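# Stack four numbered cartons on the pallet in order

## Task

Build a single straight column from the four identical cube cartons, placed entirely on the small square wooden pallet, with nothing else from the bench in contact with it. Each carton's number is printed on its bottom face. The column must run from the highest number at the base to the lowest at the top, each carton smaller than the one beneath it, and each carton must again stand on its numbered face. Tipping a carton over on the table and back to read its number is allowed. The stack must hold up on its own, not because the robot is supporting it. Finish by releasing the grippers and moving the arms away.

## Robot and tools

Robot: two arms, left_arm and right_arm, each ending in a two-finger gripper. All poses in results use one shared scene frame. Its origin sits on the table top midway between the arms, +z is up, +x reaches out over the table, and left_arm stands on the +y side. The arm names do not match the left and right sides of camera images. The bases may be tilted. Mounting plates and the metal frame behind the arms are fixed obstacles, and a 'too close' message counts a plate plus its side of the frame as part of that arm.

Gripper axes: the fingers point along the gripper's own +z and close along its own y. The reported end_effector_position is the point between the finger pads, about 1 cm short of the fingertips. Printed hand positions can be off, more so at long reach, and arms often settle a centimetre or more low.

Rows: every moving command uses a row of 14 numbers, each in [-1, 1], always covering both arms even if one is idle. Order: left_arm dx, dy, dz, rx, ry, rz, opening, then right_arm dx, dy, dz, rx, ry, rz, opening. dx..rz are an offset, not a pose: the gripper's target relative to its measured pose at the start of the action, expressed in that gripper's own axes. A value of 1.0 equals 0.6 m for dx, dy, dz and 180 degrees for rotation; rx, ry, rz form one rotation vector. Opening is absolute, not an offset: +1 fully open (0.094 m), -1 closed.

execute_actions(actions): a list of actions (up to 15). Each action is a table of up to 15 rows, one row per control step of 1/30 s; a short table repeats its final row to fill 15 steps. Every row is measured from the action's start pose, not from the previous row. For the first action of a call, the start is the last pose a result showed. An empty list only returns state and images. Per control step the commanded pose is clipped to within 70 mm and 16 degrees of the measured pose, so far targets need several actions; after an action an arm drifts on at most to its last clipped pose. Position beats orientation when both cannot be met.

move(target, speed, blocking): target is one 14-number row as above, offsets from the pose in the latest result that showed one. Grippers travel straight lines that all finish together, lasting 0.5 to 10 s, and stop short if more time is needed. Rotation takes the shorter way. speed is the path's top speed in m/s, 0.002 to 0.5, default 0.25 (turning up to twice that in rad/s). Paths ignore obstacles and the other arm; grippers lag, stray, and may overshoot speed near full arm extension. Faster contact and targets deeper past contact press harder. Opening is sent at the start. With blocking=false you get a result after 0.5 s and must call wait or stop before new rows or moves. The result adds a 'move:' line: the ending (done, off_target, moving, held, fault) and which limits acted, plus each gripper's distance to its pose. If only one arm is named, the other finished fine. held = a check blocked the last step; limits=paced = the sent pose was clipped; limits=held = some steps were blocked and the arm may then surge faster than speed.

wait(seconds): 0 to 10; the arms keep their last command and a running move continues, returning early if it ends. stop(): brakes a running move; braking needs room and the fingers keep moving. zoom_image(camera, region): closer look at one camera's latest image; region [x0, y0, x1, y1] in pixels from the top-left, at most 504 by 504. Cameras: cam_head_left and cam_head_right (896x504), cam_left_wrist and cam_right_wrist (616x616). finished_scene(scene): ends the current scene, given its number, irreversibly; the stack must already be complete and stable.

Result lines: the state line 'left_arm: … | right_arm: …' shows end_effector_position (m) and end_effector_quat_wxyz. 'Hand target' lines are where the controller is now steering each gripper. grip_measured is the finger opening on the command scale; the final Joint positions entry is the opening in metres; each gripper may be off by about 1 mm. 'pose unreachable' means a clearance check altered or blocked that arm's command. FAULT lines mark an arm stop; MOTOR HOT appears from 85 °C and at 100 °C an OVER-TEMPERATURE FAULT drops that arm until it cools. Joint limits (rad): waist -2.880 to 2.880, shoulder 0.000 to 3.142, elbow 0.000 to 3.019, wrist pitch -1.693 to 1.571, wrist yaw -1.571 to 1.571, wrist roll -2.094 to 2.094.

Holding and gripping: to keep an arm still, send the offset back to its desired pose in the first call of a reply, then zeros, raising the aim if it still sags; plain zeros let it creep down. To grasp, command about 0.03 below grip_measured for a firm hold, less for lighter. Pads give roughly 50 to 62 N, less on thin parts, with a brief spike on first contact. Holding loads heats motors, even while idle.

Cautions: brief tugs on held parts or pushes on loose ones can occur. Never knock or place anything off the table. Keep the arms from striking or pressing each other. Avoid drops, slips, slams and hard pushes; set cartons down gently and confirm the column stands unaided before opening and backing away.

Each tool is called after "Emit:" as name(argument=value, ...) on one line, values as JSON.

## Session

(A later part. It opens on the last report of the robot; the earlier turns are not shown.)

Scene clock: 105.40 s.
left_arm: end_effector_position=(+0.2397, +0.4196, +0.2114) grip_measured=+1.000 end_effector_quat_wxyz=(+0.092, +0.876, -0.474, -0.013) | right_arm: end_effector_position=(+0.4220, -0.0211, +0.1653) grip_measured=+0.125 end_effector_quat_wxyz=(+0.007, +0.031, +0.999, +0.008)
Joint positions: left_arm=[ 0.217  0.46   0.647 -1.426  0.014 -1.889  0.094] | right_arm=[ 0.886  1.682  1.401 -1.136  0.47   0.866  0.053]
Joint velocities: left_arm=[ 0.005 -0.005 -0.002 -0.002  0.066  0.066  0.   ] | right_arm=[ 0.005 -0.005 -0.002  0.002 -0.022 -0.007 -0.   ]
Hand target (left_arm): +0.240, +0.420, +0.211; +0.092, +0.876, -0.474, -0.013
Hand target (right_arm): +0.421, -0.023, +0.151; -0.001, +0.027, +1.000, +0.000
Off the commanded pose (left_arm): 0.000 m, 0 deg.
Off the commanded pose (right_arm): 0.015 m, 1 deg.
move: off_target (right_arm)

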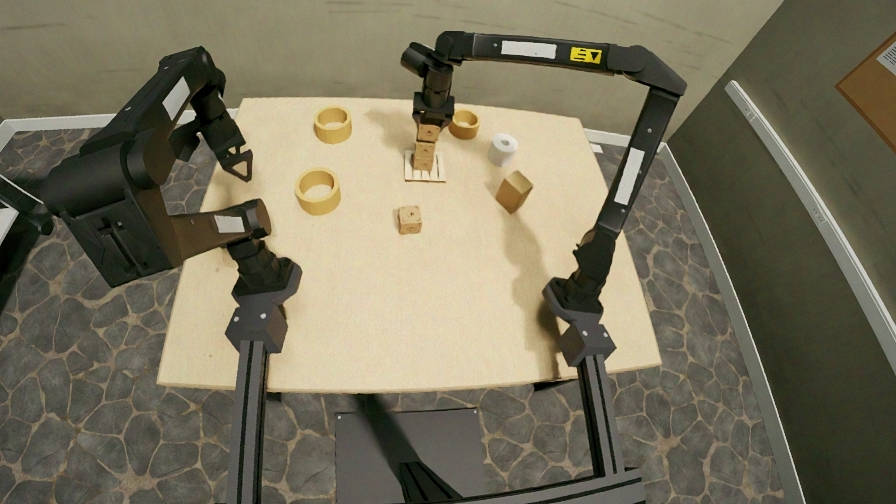

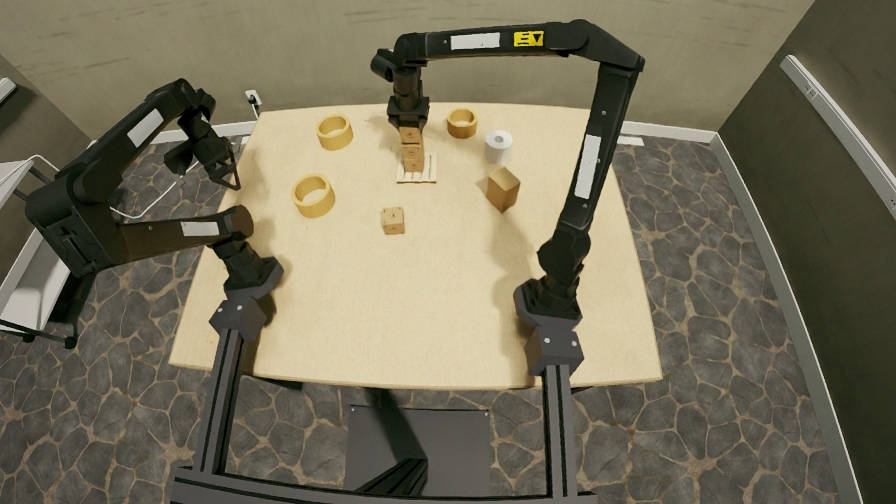

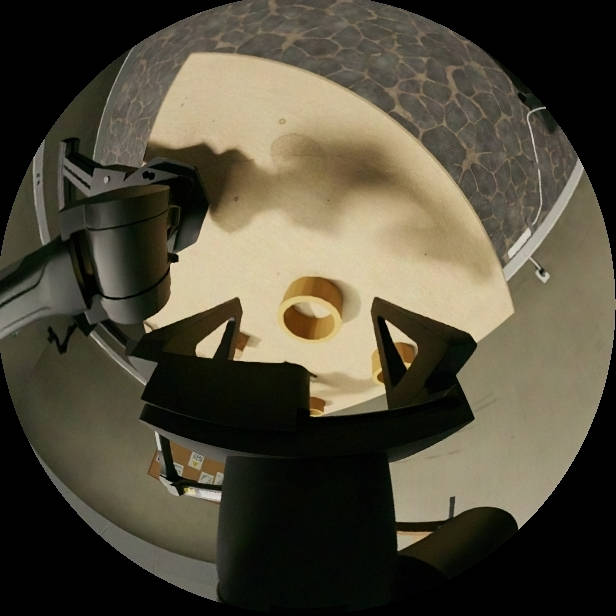

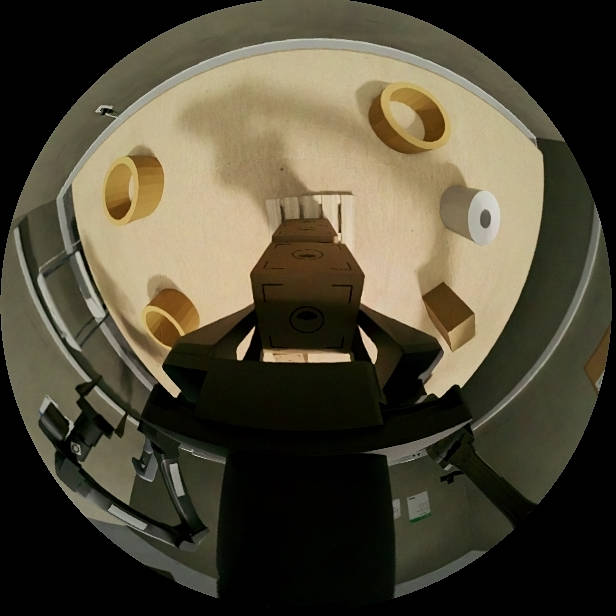

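Emit:
move(target=[0,0,0,0,0,0,1,0,0.003,0.052,0.005,0.005,0,0.06], speed=0.04)

Emit:
execute_actions(actions=[[[0,0,0,0,0,0,1,0,0,0,0,0,0,0.11],[0,0,0,0,0,0,1,0,0,0,0,0,0,0.13],[0,0,0,0,0,0,1,0,0,0,0,0,0,0.15],[0,0,0,0,0,0,1,0,0,0,0,0,0,0.17],[0,0,0,0,0,0,1,0,0,0,0,0,0,0.25]],[[0,0,0,0,0,0,1,0,0,0,0,0,0,1]]])

Emit:
move(target=[0,0,0,0,0,0,1,0,0,-0.12,0,0,-0.01,1])

Emit:
move(target=[0,0,0,0,0,0,1,0.33,0.075,0,0,0,0,1])

Emit:
move(target=[0,0,0,0,0,0,1,0,0,0.17,0,0,0,1])

Scene clock: 107.03 s.
left_arm: end_effector_position=(+0.2397, +0.4196, +0.2114) grip_measured=+1.000 end_effector_quat_wxyz=(+0.092, +0.876, -0.474, -0.013) | right_arm: end_effector_position=(+0.4244, -0.0167, +0.1505) grip_measured=+0.125 end_effector_quat_wxyz=(+0.007, +0.037, +0.999, +0.010)
Joint positions: left_arm=[ 0.217  0.46   0.647 -1.426  0.014 -1.889  0.094] | right_arm=[ 0.875  1.706  1.396 -1.099  0.466  0.863  0.053]
Joint velocities: left_arm=[-0.015 -0.005  0.002 -0.002  0.066 -0.022  0.   ] | right_arm=[ 0.005 -0.015 -0.002 -0.017  0.007  0.037 -0.001]
Hand target (left_arm): +0.240, +0.420, +0.211; +0.092, +0.876, -0.474, -0.013
Hand target (right_arm): +0.423, -0.019, +0.135; -0.001, +0.032, +0.999, +0.001
Off the commanded pose (left_arm): 0.000 m, 0 deg.
Off the commanded pose (right_arm): 0.017 m, 2 deg.
move: off_target (right_arm)

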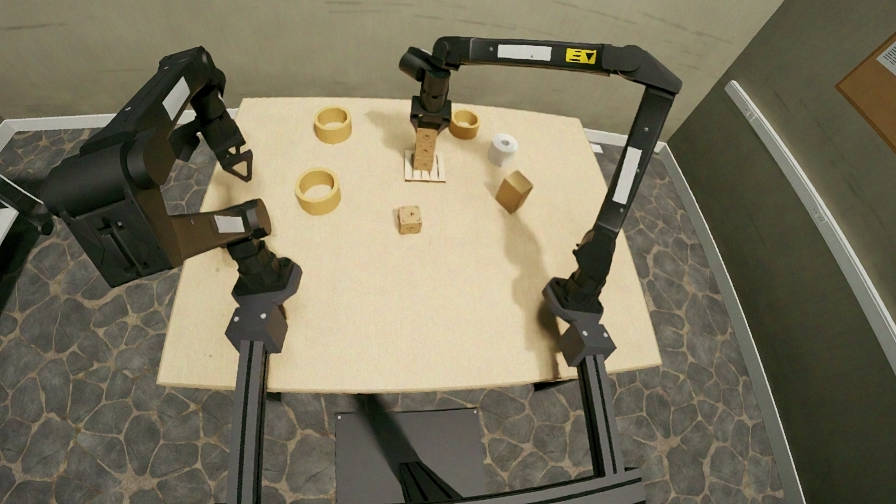

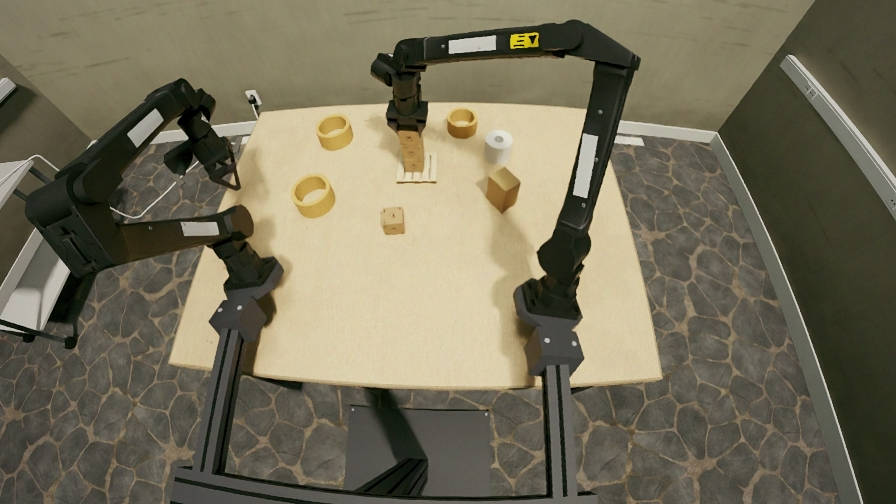

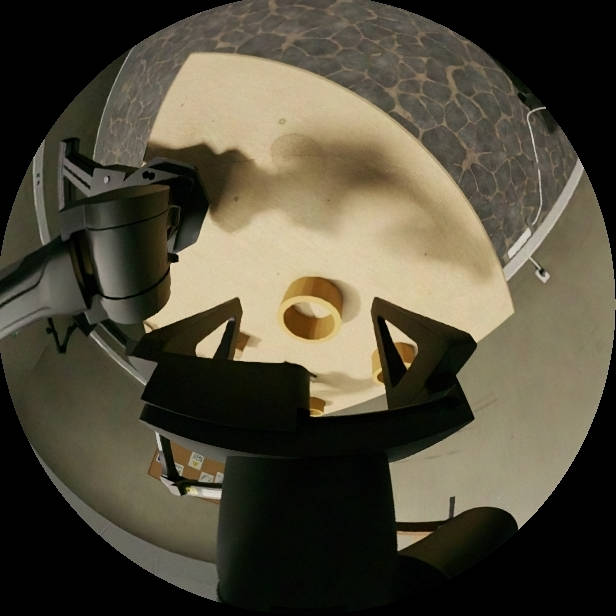

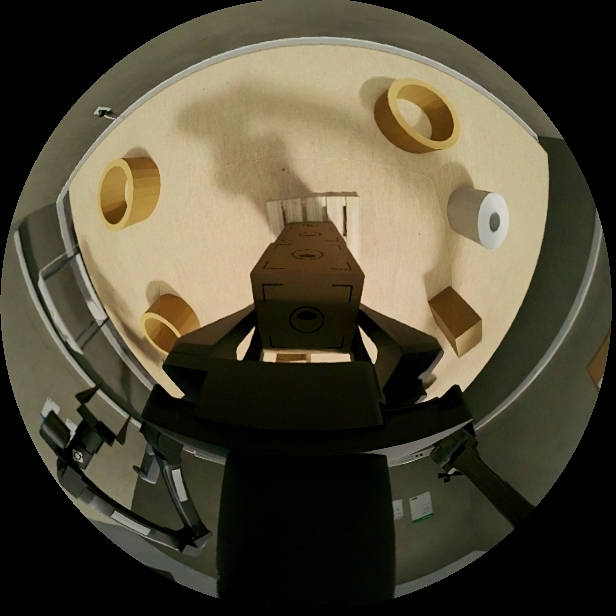

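Scene clock: 108.03 s.
left_arm: end_effector_position=(+0.2397, +0.4196, +0.2114) grip_measured=+1.000 end_effector_quat_wxyz=(+0.092, +0.876, -0.474, -0.013) | right_arm: end_effector_position=(+0.4244, -0.0167, +0.1505) grip_measured=+1.000 end_effector_quat_wxyz=(+0.007, +0.037, +0.999, +0.010)
Joint positions: left_arm=[ 0.217  0.46   0.647 -1.426  0.014 -1.889  0.094] | right_arm=[ 0.875  1.706  1.396 -1.099  0.466  0.863  0.094]
Joint velocities: left_arm=[ 0.005  0.024 -0.002  0.017  0.007 -0.051  0.   ] | right_arm=[-0.005  0.005 -0.022 -0.027  0.022 -0.022  0.   ]
Hand target (left_arm): +0.240, +0.420, +0.211; +0.092, +0.876, -0.474, -0.013
Hand target (right_arm): +0.424, -0.017, +0.150; +0.007, +0.037, +0.999, +0.010
Off the commanded pose (left_arm): 0.000 m, 0 deg.
Off the commanded pose (right_arm): 0.000 m, 0 deg.

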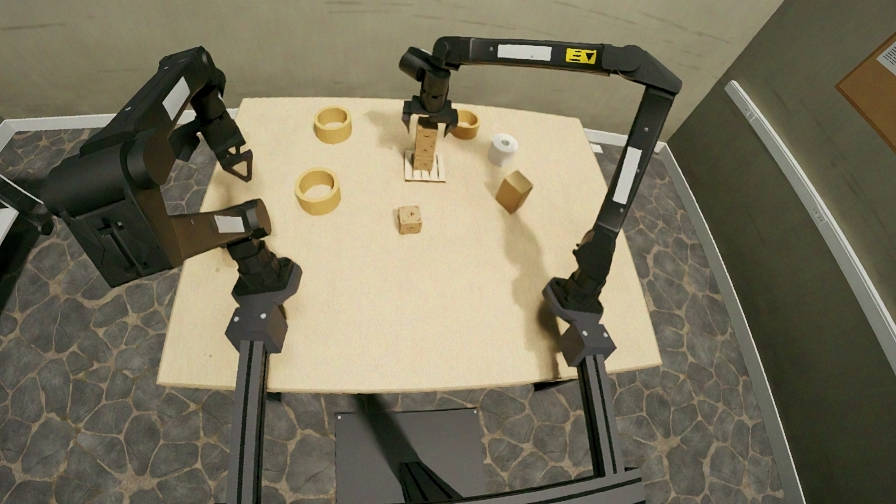

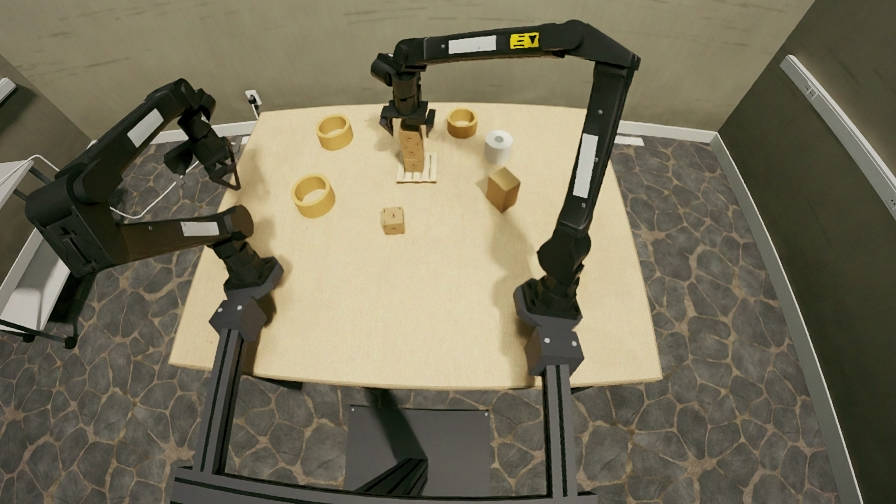

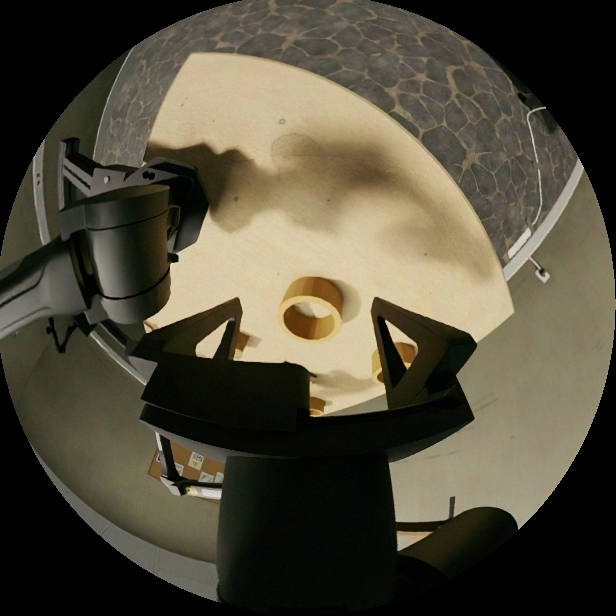

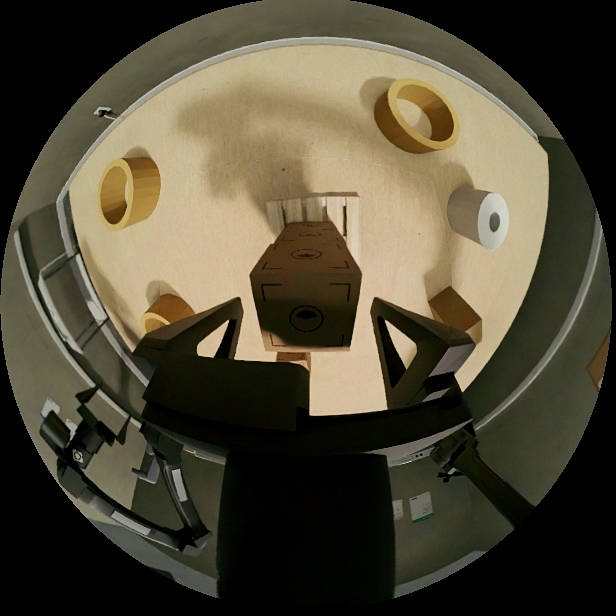

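Scene clock: 108.93 s.
left_arm: end_effector_position=(+0.2397, +0.4196, +0.2114) grip_measured=+1.000 end_effector_quat_wxyz=(+0.092, +0.876, -0.474, -0.013) | right_arm: end_effector_position=(+0.4099, -0.0233, +0.2054) grip_measured=+1.000 end_effector_quat_wxyz=(-0.005, +0.007, +1.000, -0.004)
Joint positions: left_arm=[ 0.217  0.46   0.647 -1.426  0.014 -1.889  0.094] | right_arm=[ 0.935  1.655  1.453 -1.279  0.475  0.89   0.094]
Joint velocities: left_arm=[-0.005 -0.005  0.002  0.007 -0.051 -0.051  0.   ] | right_arm=[-0.024 -0.015  0.007  0.002  0.051  0.066  0.   ]
Hand target (left_arm): +0.240, +0.420, +0.211; +0.092, +0.876, -0.474, -0.013
Hand target (right_arm): +0.422, -0.018, +0.222; +0.007, +0.021, +1.000, +0.010
Off the commanded pose (left_arm): 0.000 m, 0 deg.
Off the commanded pose (right_arm): 0.022 m, 3 deg.
move: off_target (right_arm)

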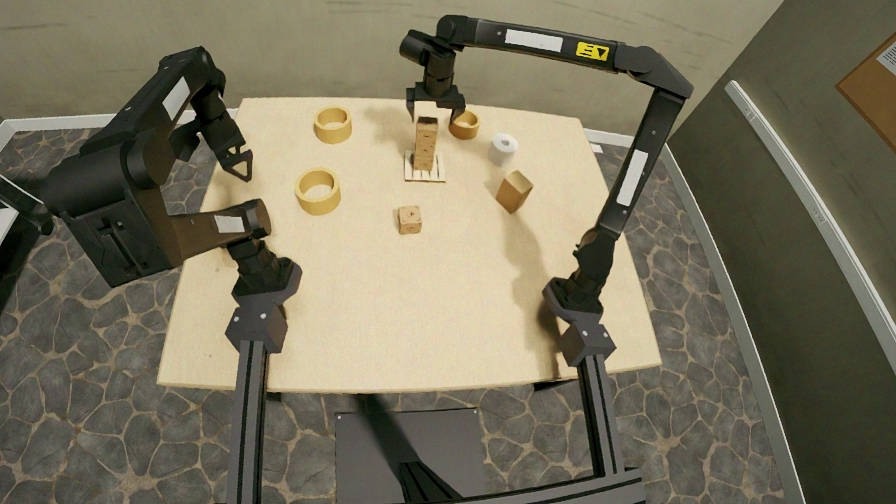

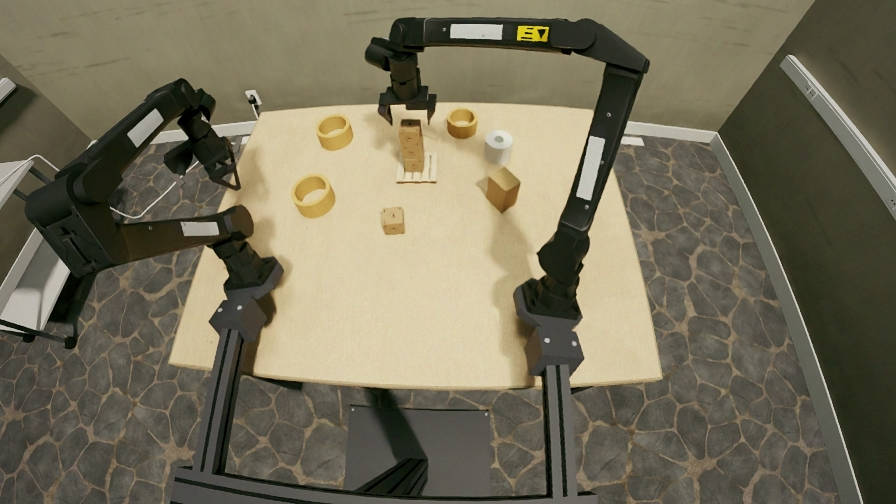

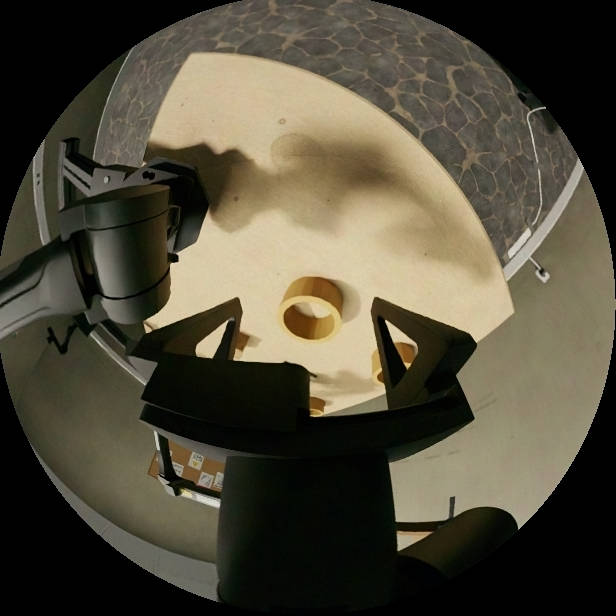

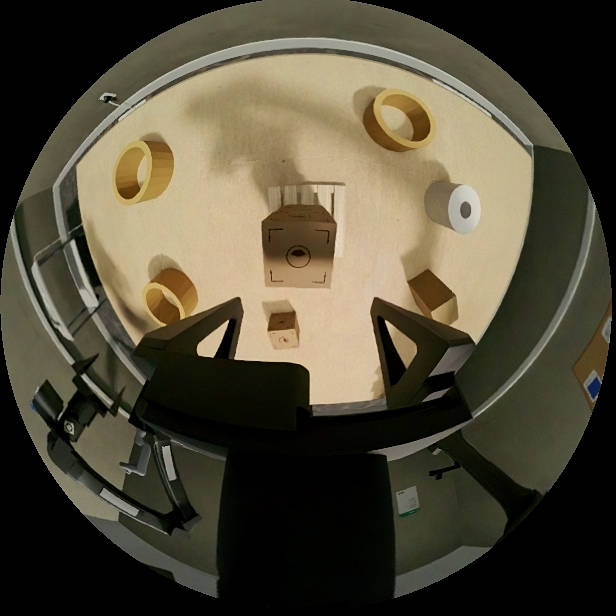

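Scene clock: 110.33 s.
left_arm: end_effector_position=(+0.2397, +0.4196, +0.2114) grip_measured=+1.000 end_effector_quat_wxyz=(+0.092, +0.876, -0.474, -0.013) | right_arm: end_effector_position=(+0.2138, +0.0242, +0.2048) grip_measured=+1.000 end_effector_quat_wxyz=(-0.004, -0.003, +1.000, -0.009)
Joint positions: left_arm=[ 0.217  0.46   0.647 -1.426  0.014 -1.889  0.094] | right_arm=[ 1.3    1.646  1.183 -1.218  0.477  1.284  0.094]
Joint velocities: left_arm=[-0.015  0.005 -0.022  0.002 -0.007 -0.037  0.   ] | right_arm=[-0.024  0.005 -0.012  0.007 -0.022  0.007  0.   ]
Hand target (left_arm): +0.240, +0.420, +0.211; +0.092, +0.876, -0.474, -0.013
Hand target (right_arm): +0.214, +0.024, +0.203; -0.004, +0.007, +1.000, -0.009
Off the commanded pose (left_arm): 0.000 m, 0 deg.
Off the commanded pose (right_arm): 0.002 m, 1 deg.
move: done

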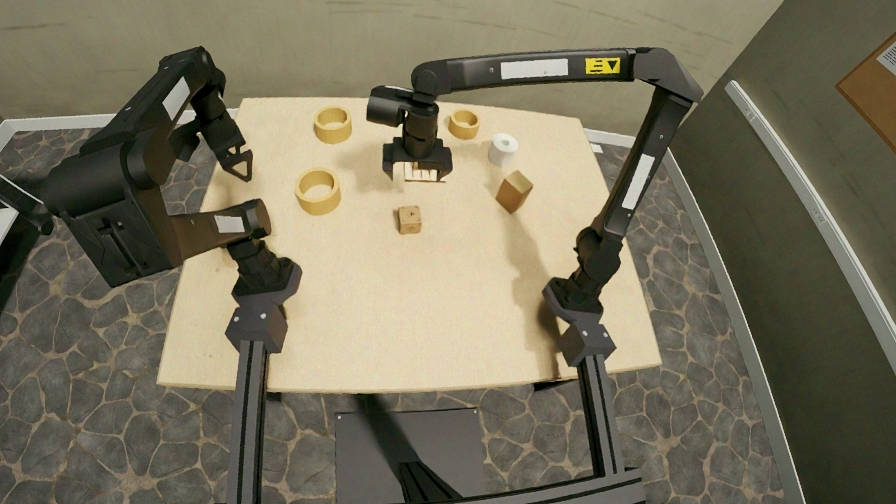

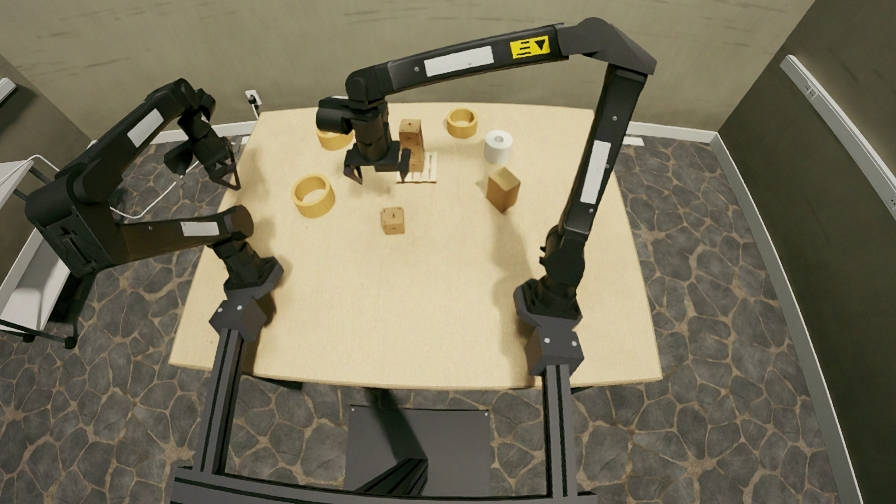

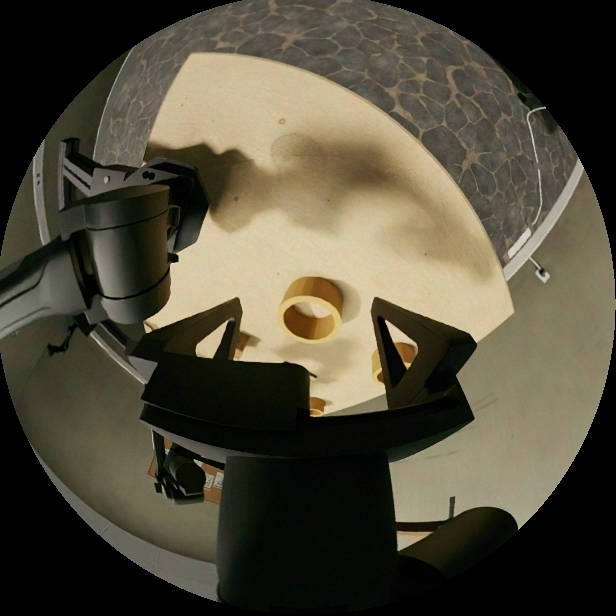

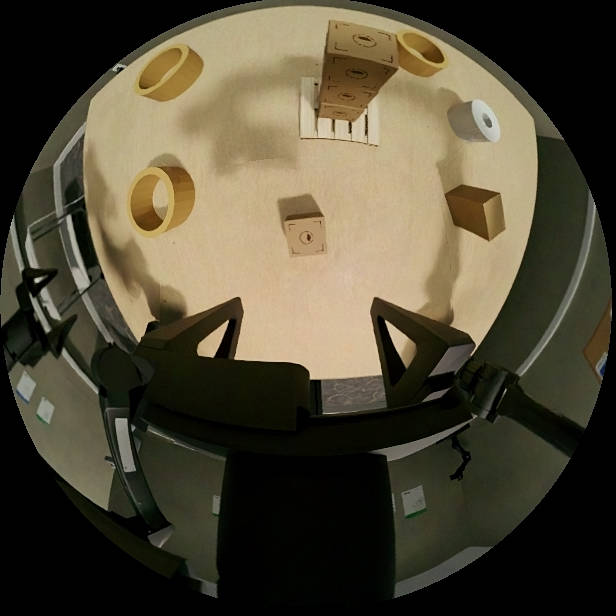

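Scene clock: 111.23 s.
left_arm: end_effector_position=(+0.2397, +0.4196, +0.2114) grip_measured=+1.000 end_effector_quat_wxyz=(+0.092, +0.876, -0.474, -0.013) | right_arm: end_effector_position=(+0.2133, +0.0239, +0.1087) grip_measured=+1.000 end_effector_quat_wxyz=(-0.004, +0.002, +1.000, -0.005)
Joint positions: left_arm=[ 0.217  0.46   0.647 -1.426  0.014 -1.889  0.094] | right_arm=[ 1.2    1.744  1.053 -0.929  0.482  1.179  0.094]
Joint velocities: left_arm=[-0.005  0.005 -0.012  0.012 -0.037  0.037  0.   ] | right_arm=[-0.015 -0.005 -0.007 -0.007 -0.037 -0.007  0.   ]
Hand target (left_arm): +0.240, +0.420, +0.211; +0.092, +0.876, -0.474, -0.013
Hand target (right_arm): +0.214, +0.023, +0.104; -0.005, -0.003, +1.000, -0.008
Off the commanded pose (left_arm): 0.000 m, 0 deg.
Off the commanded pose (right_arm): 0.006 m, 1 deg.
move: done

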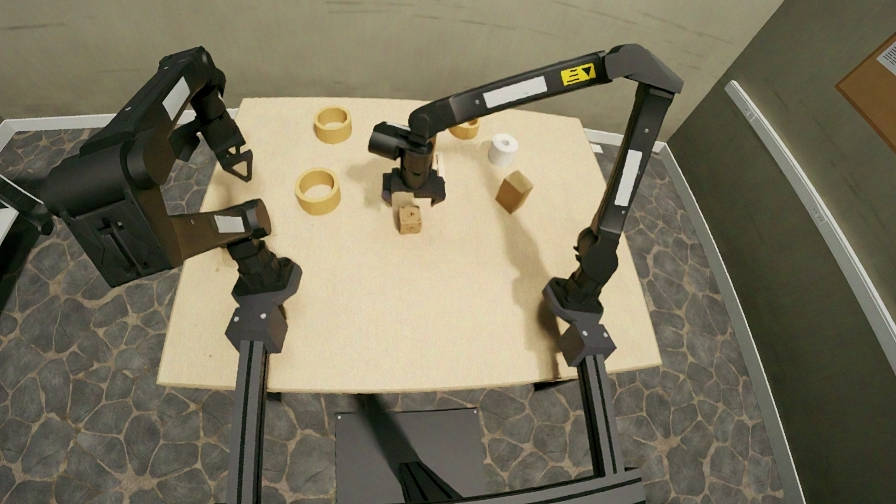

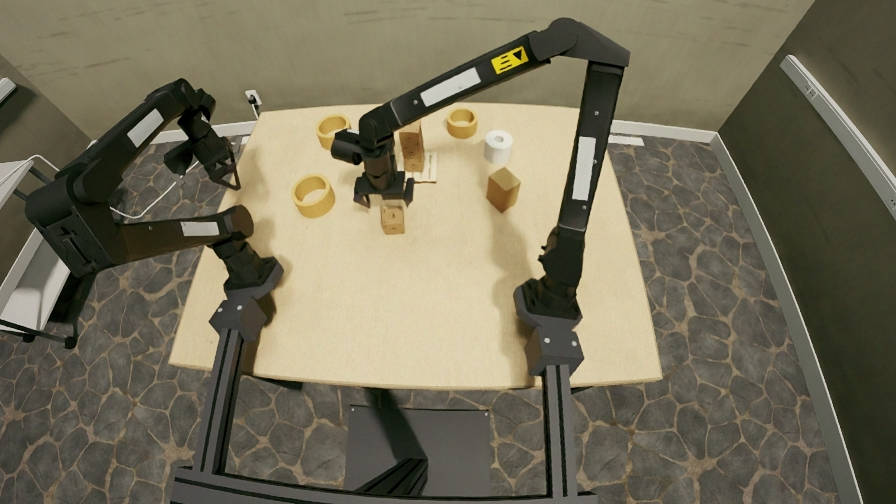

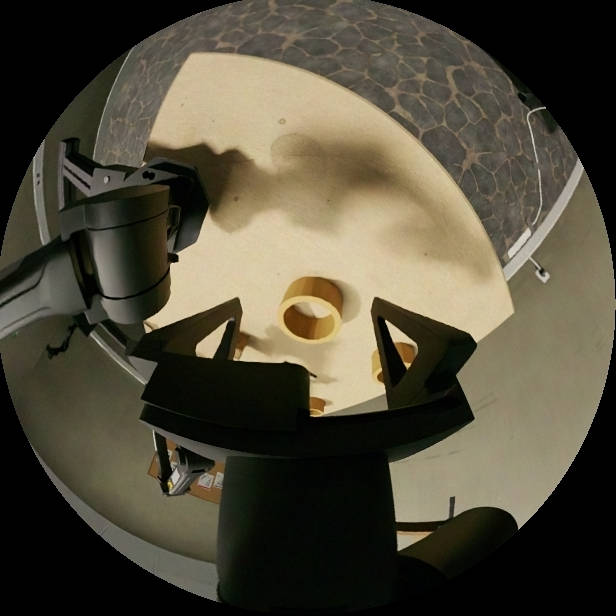

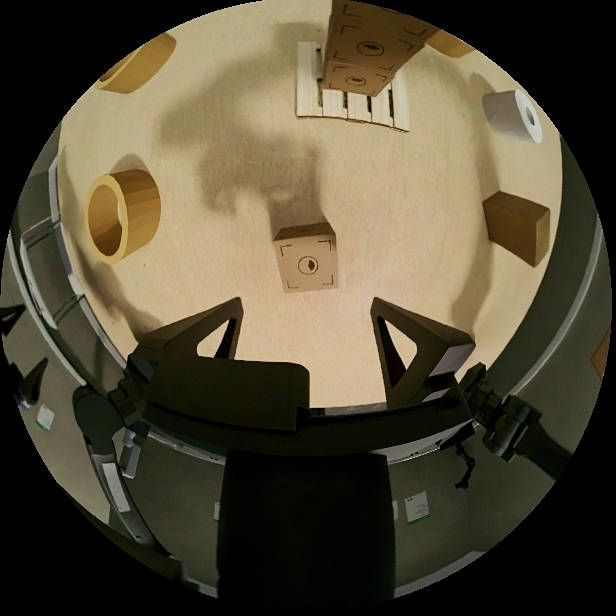

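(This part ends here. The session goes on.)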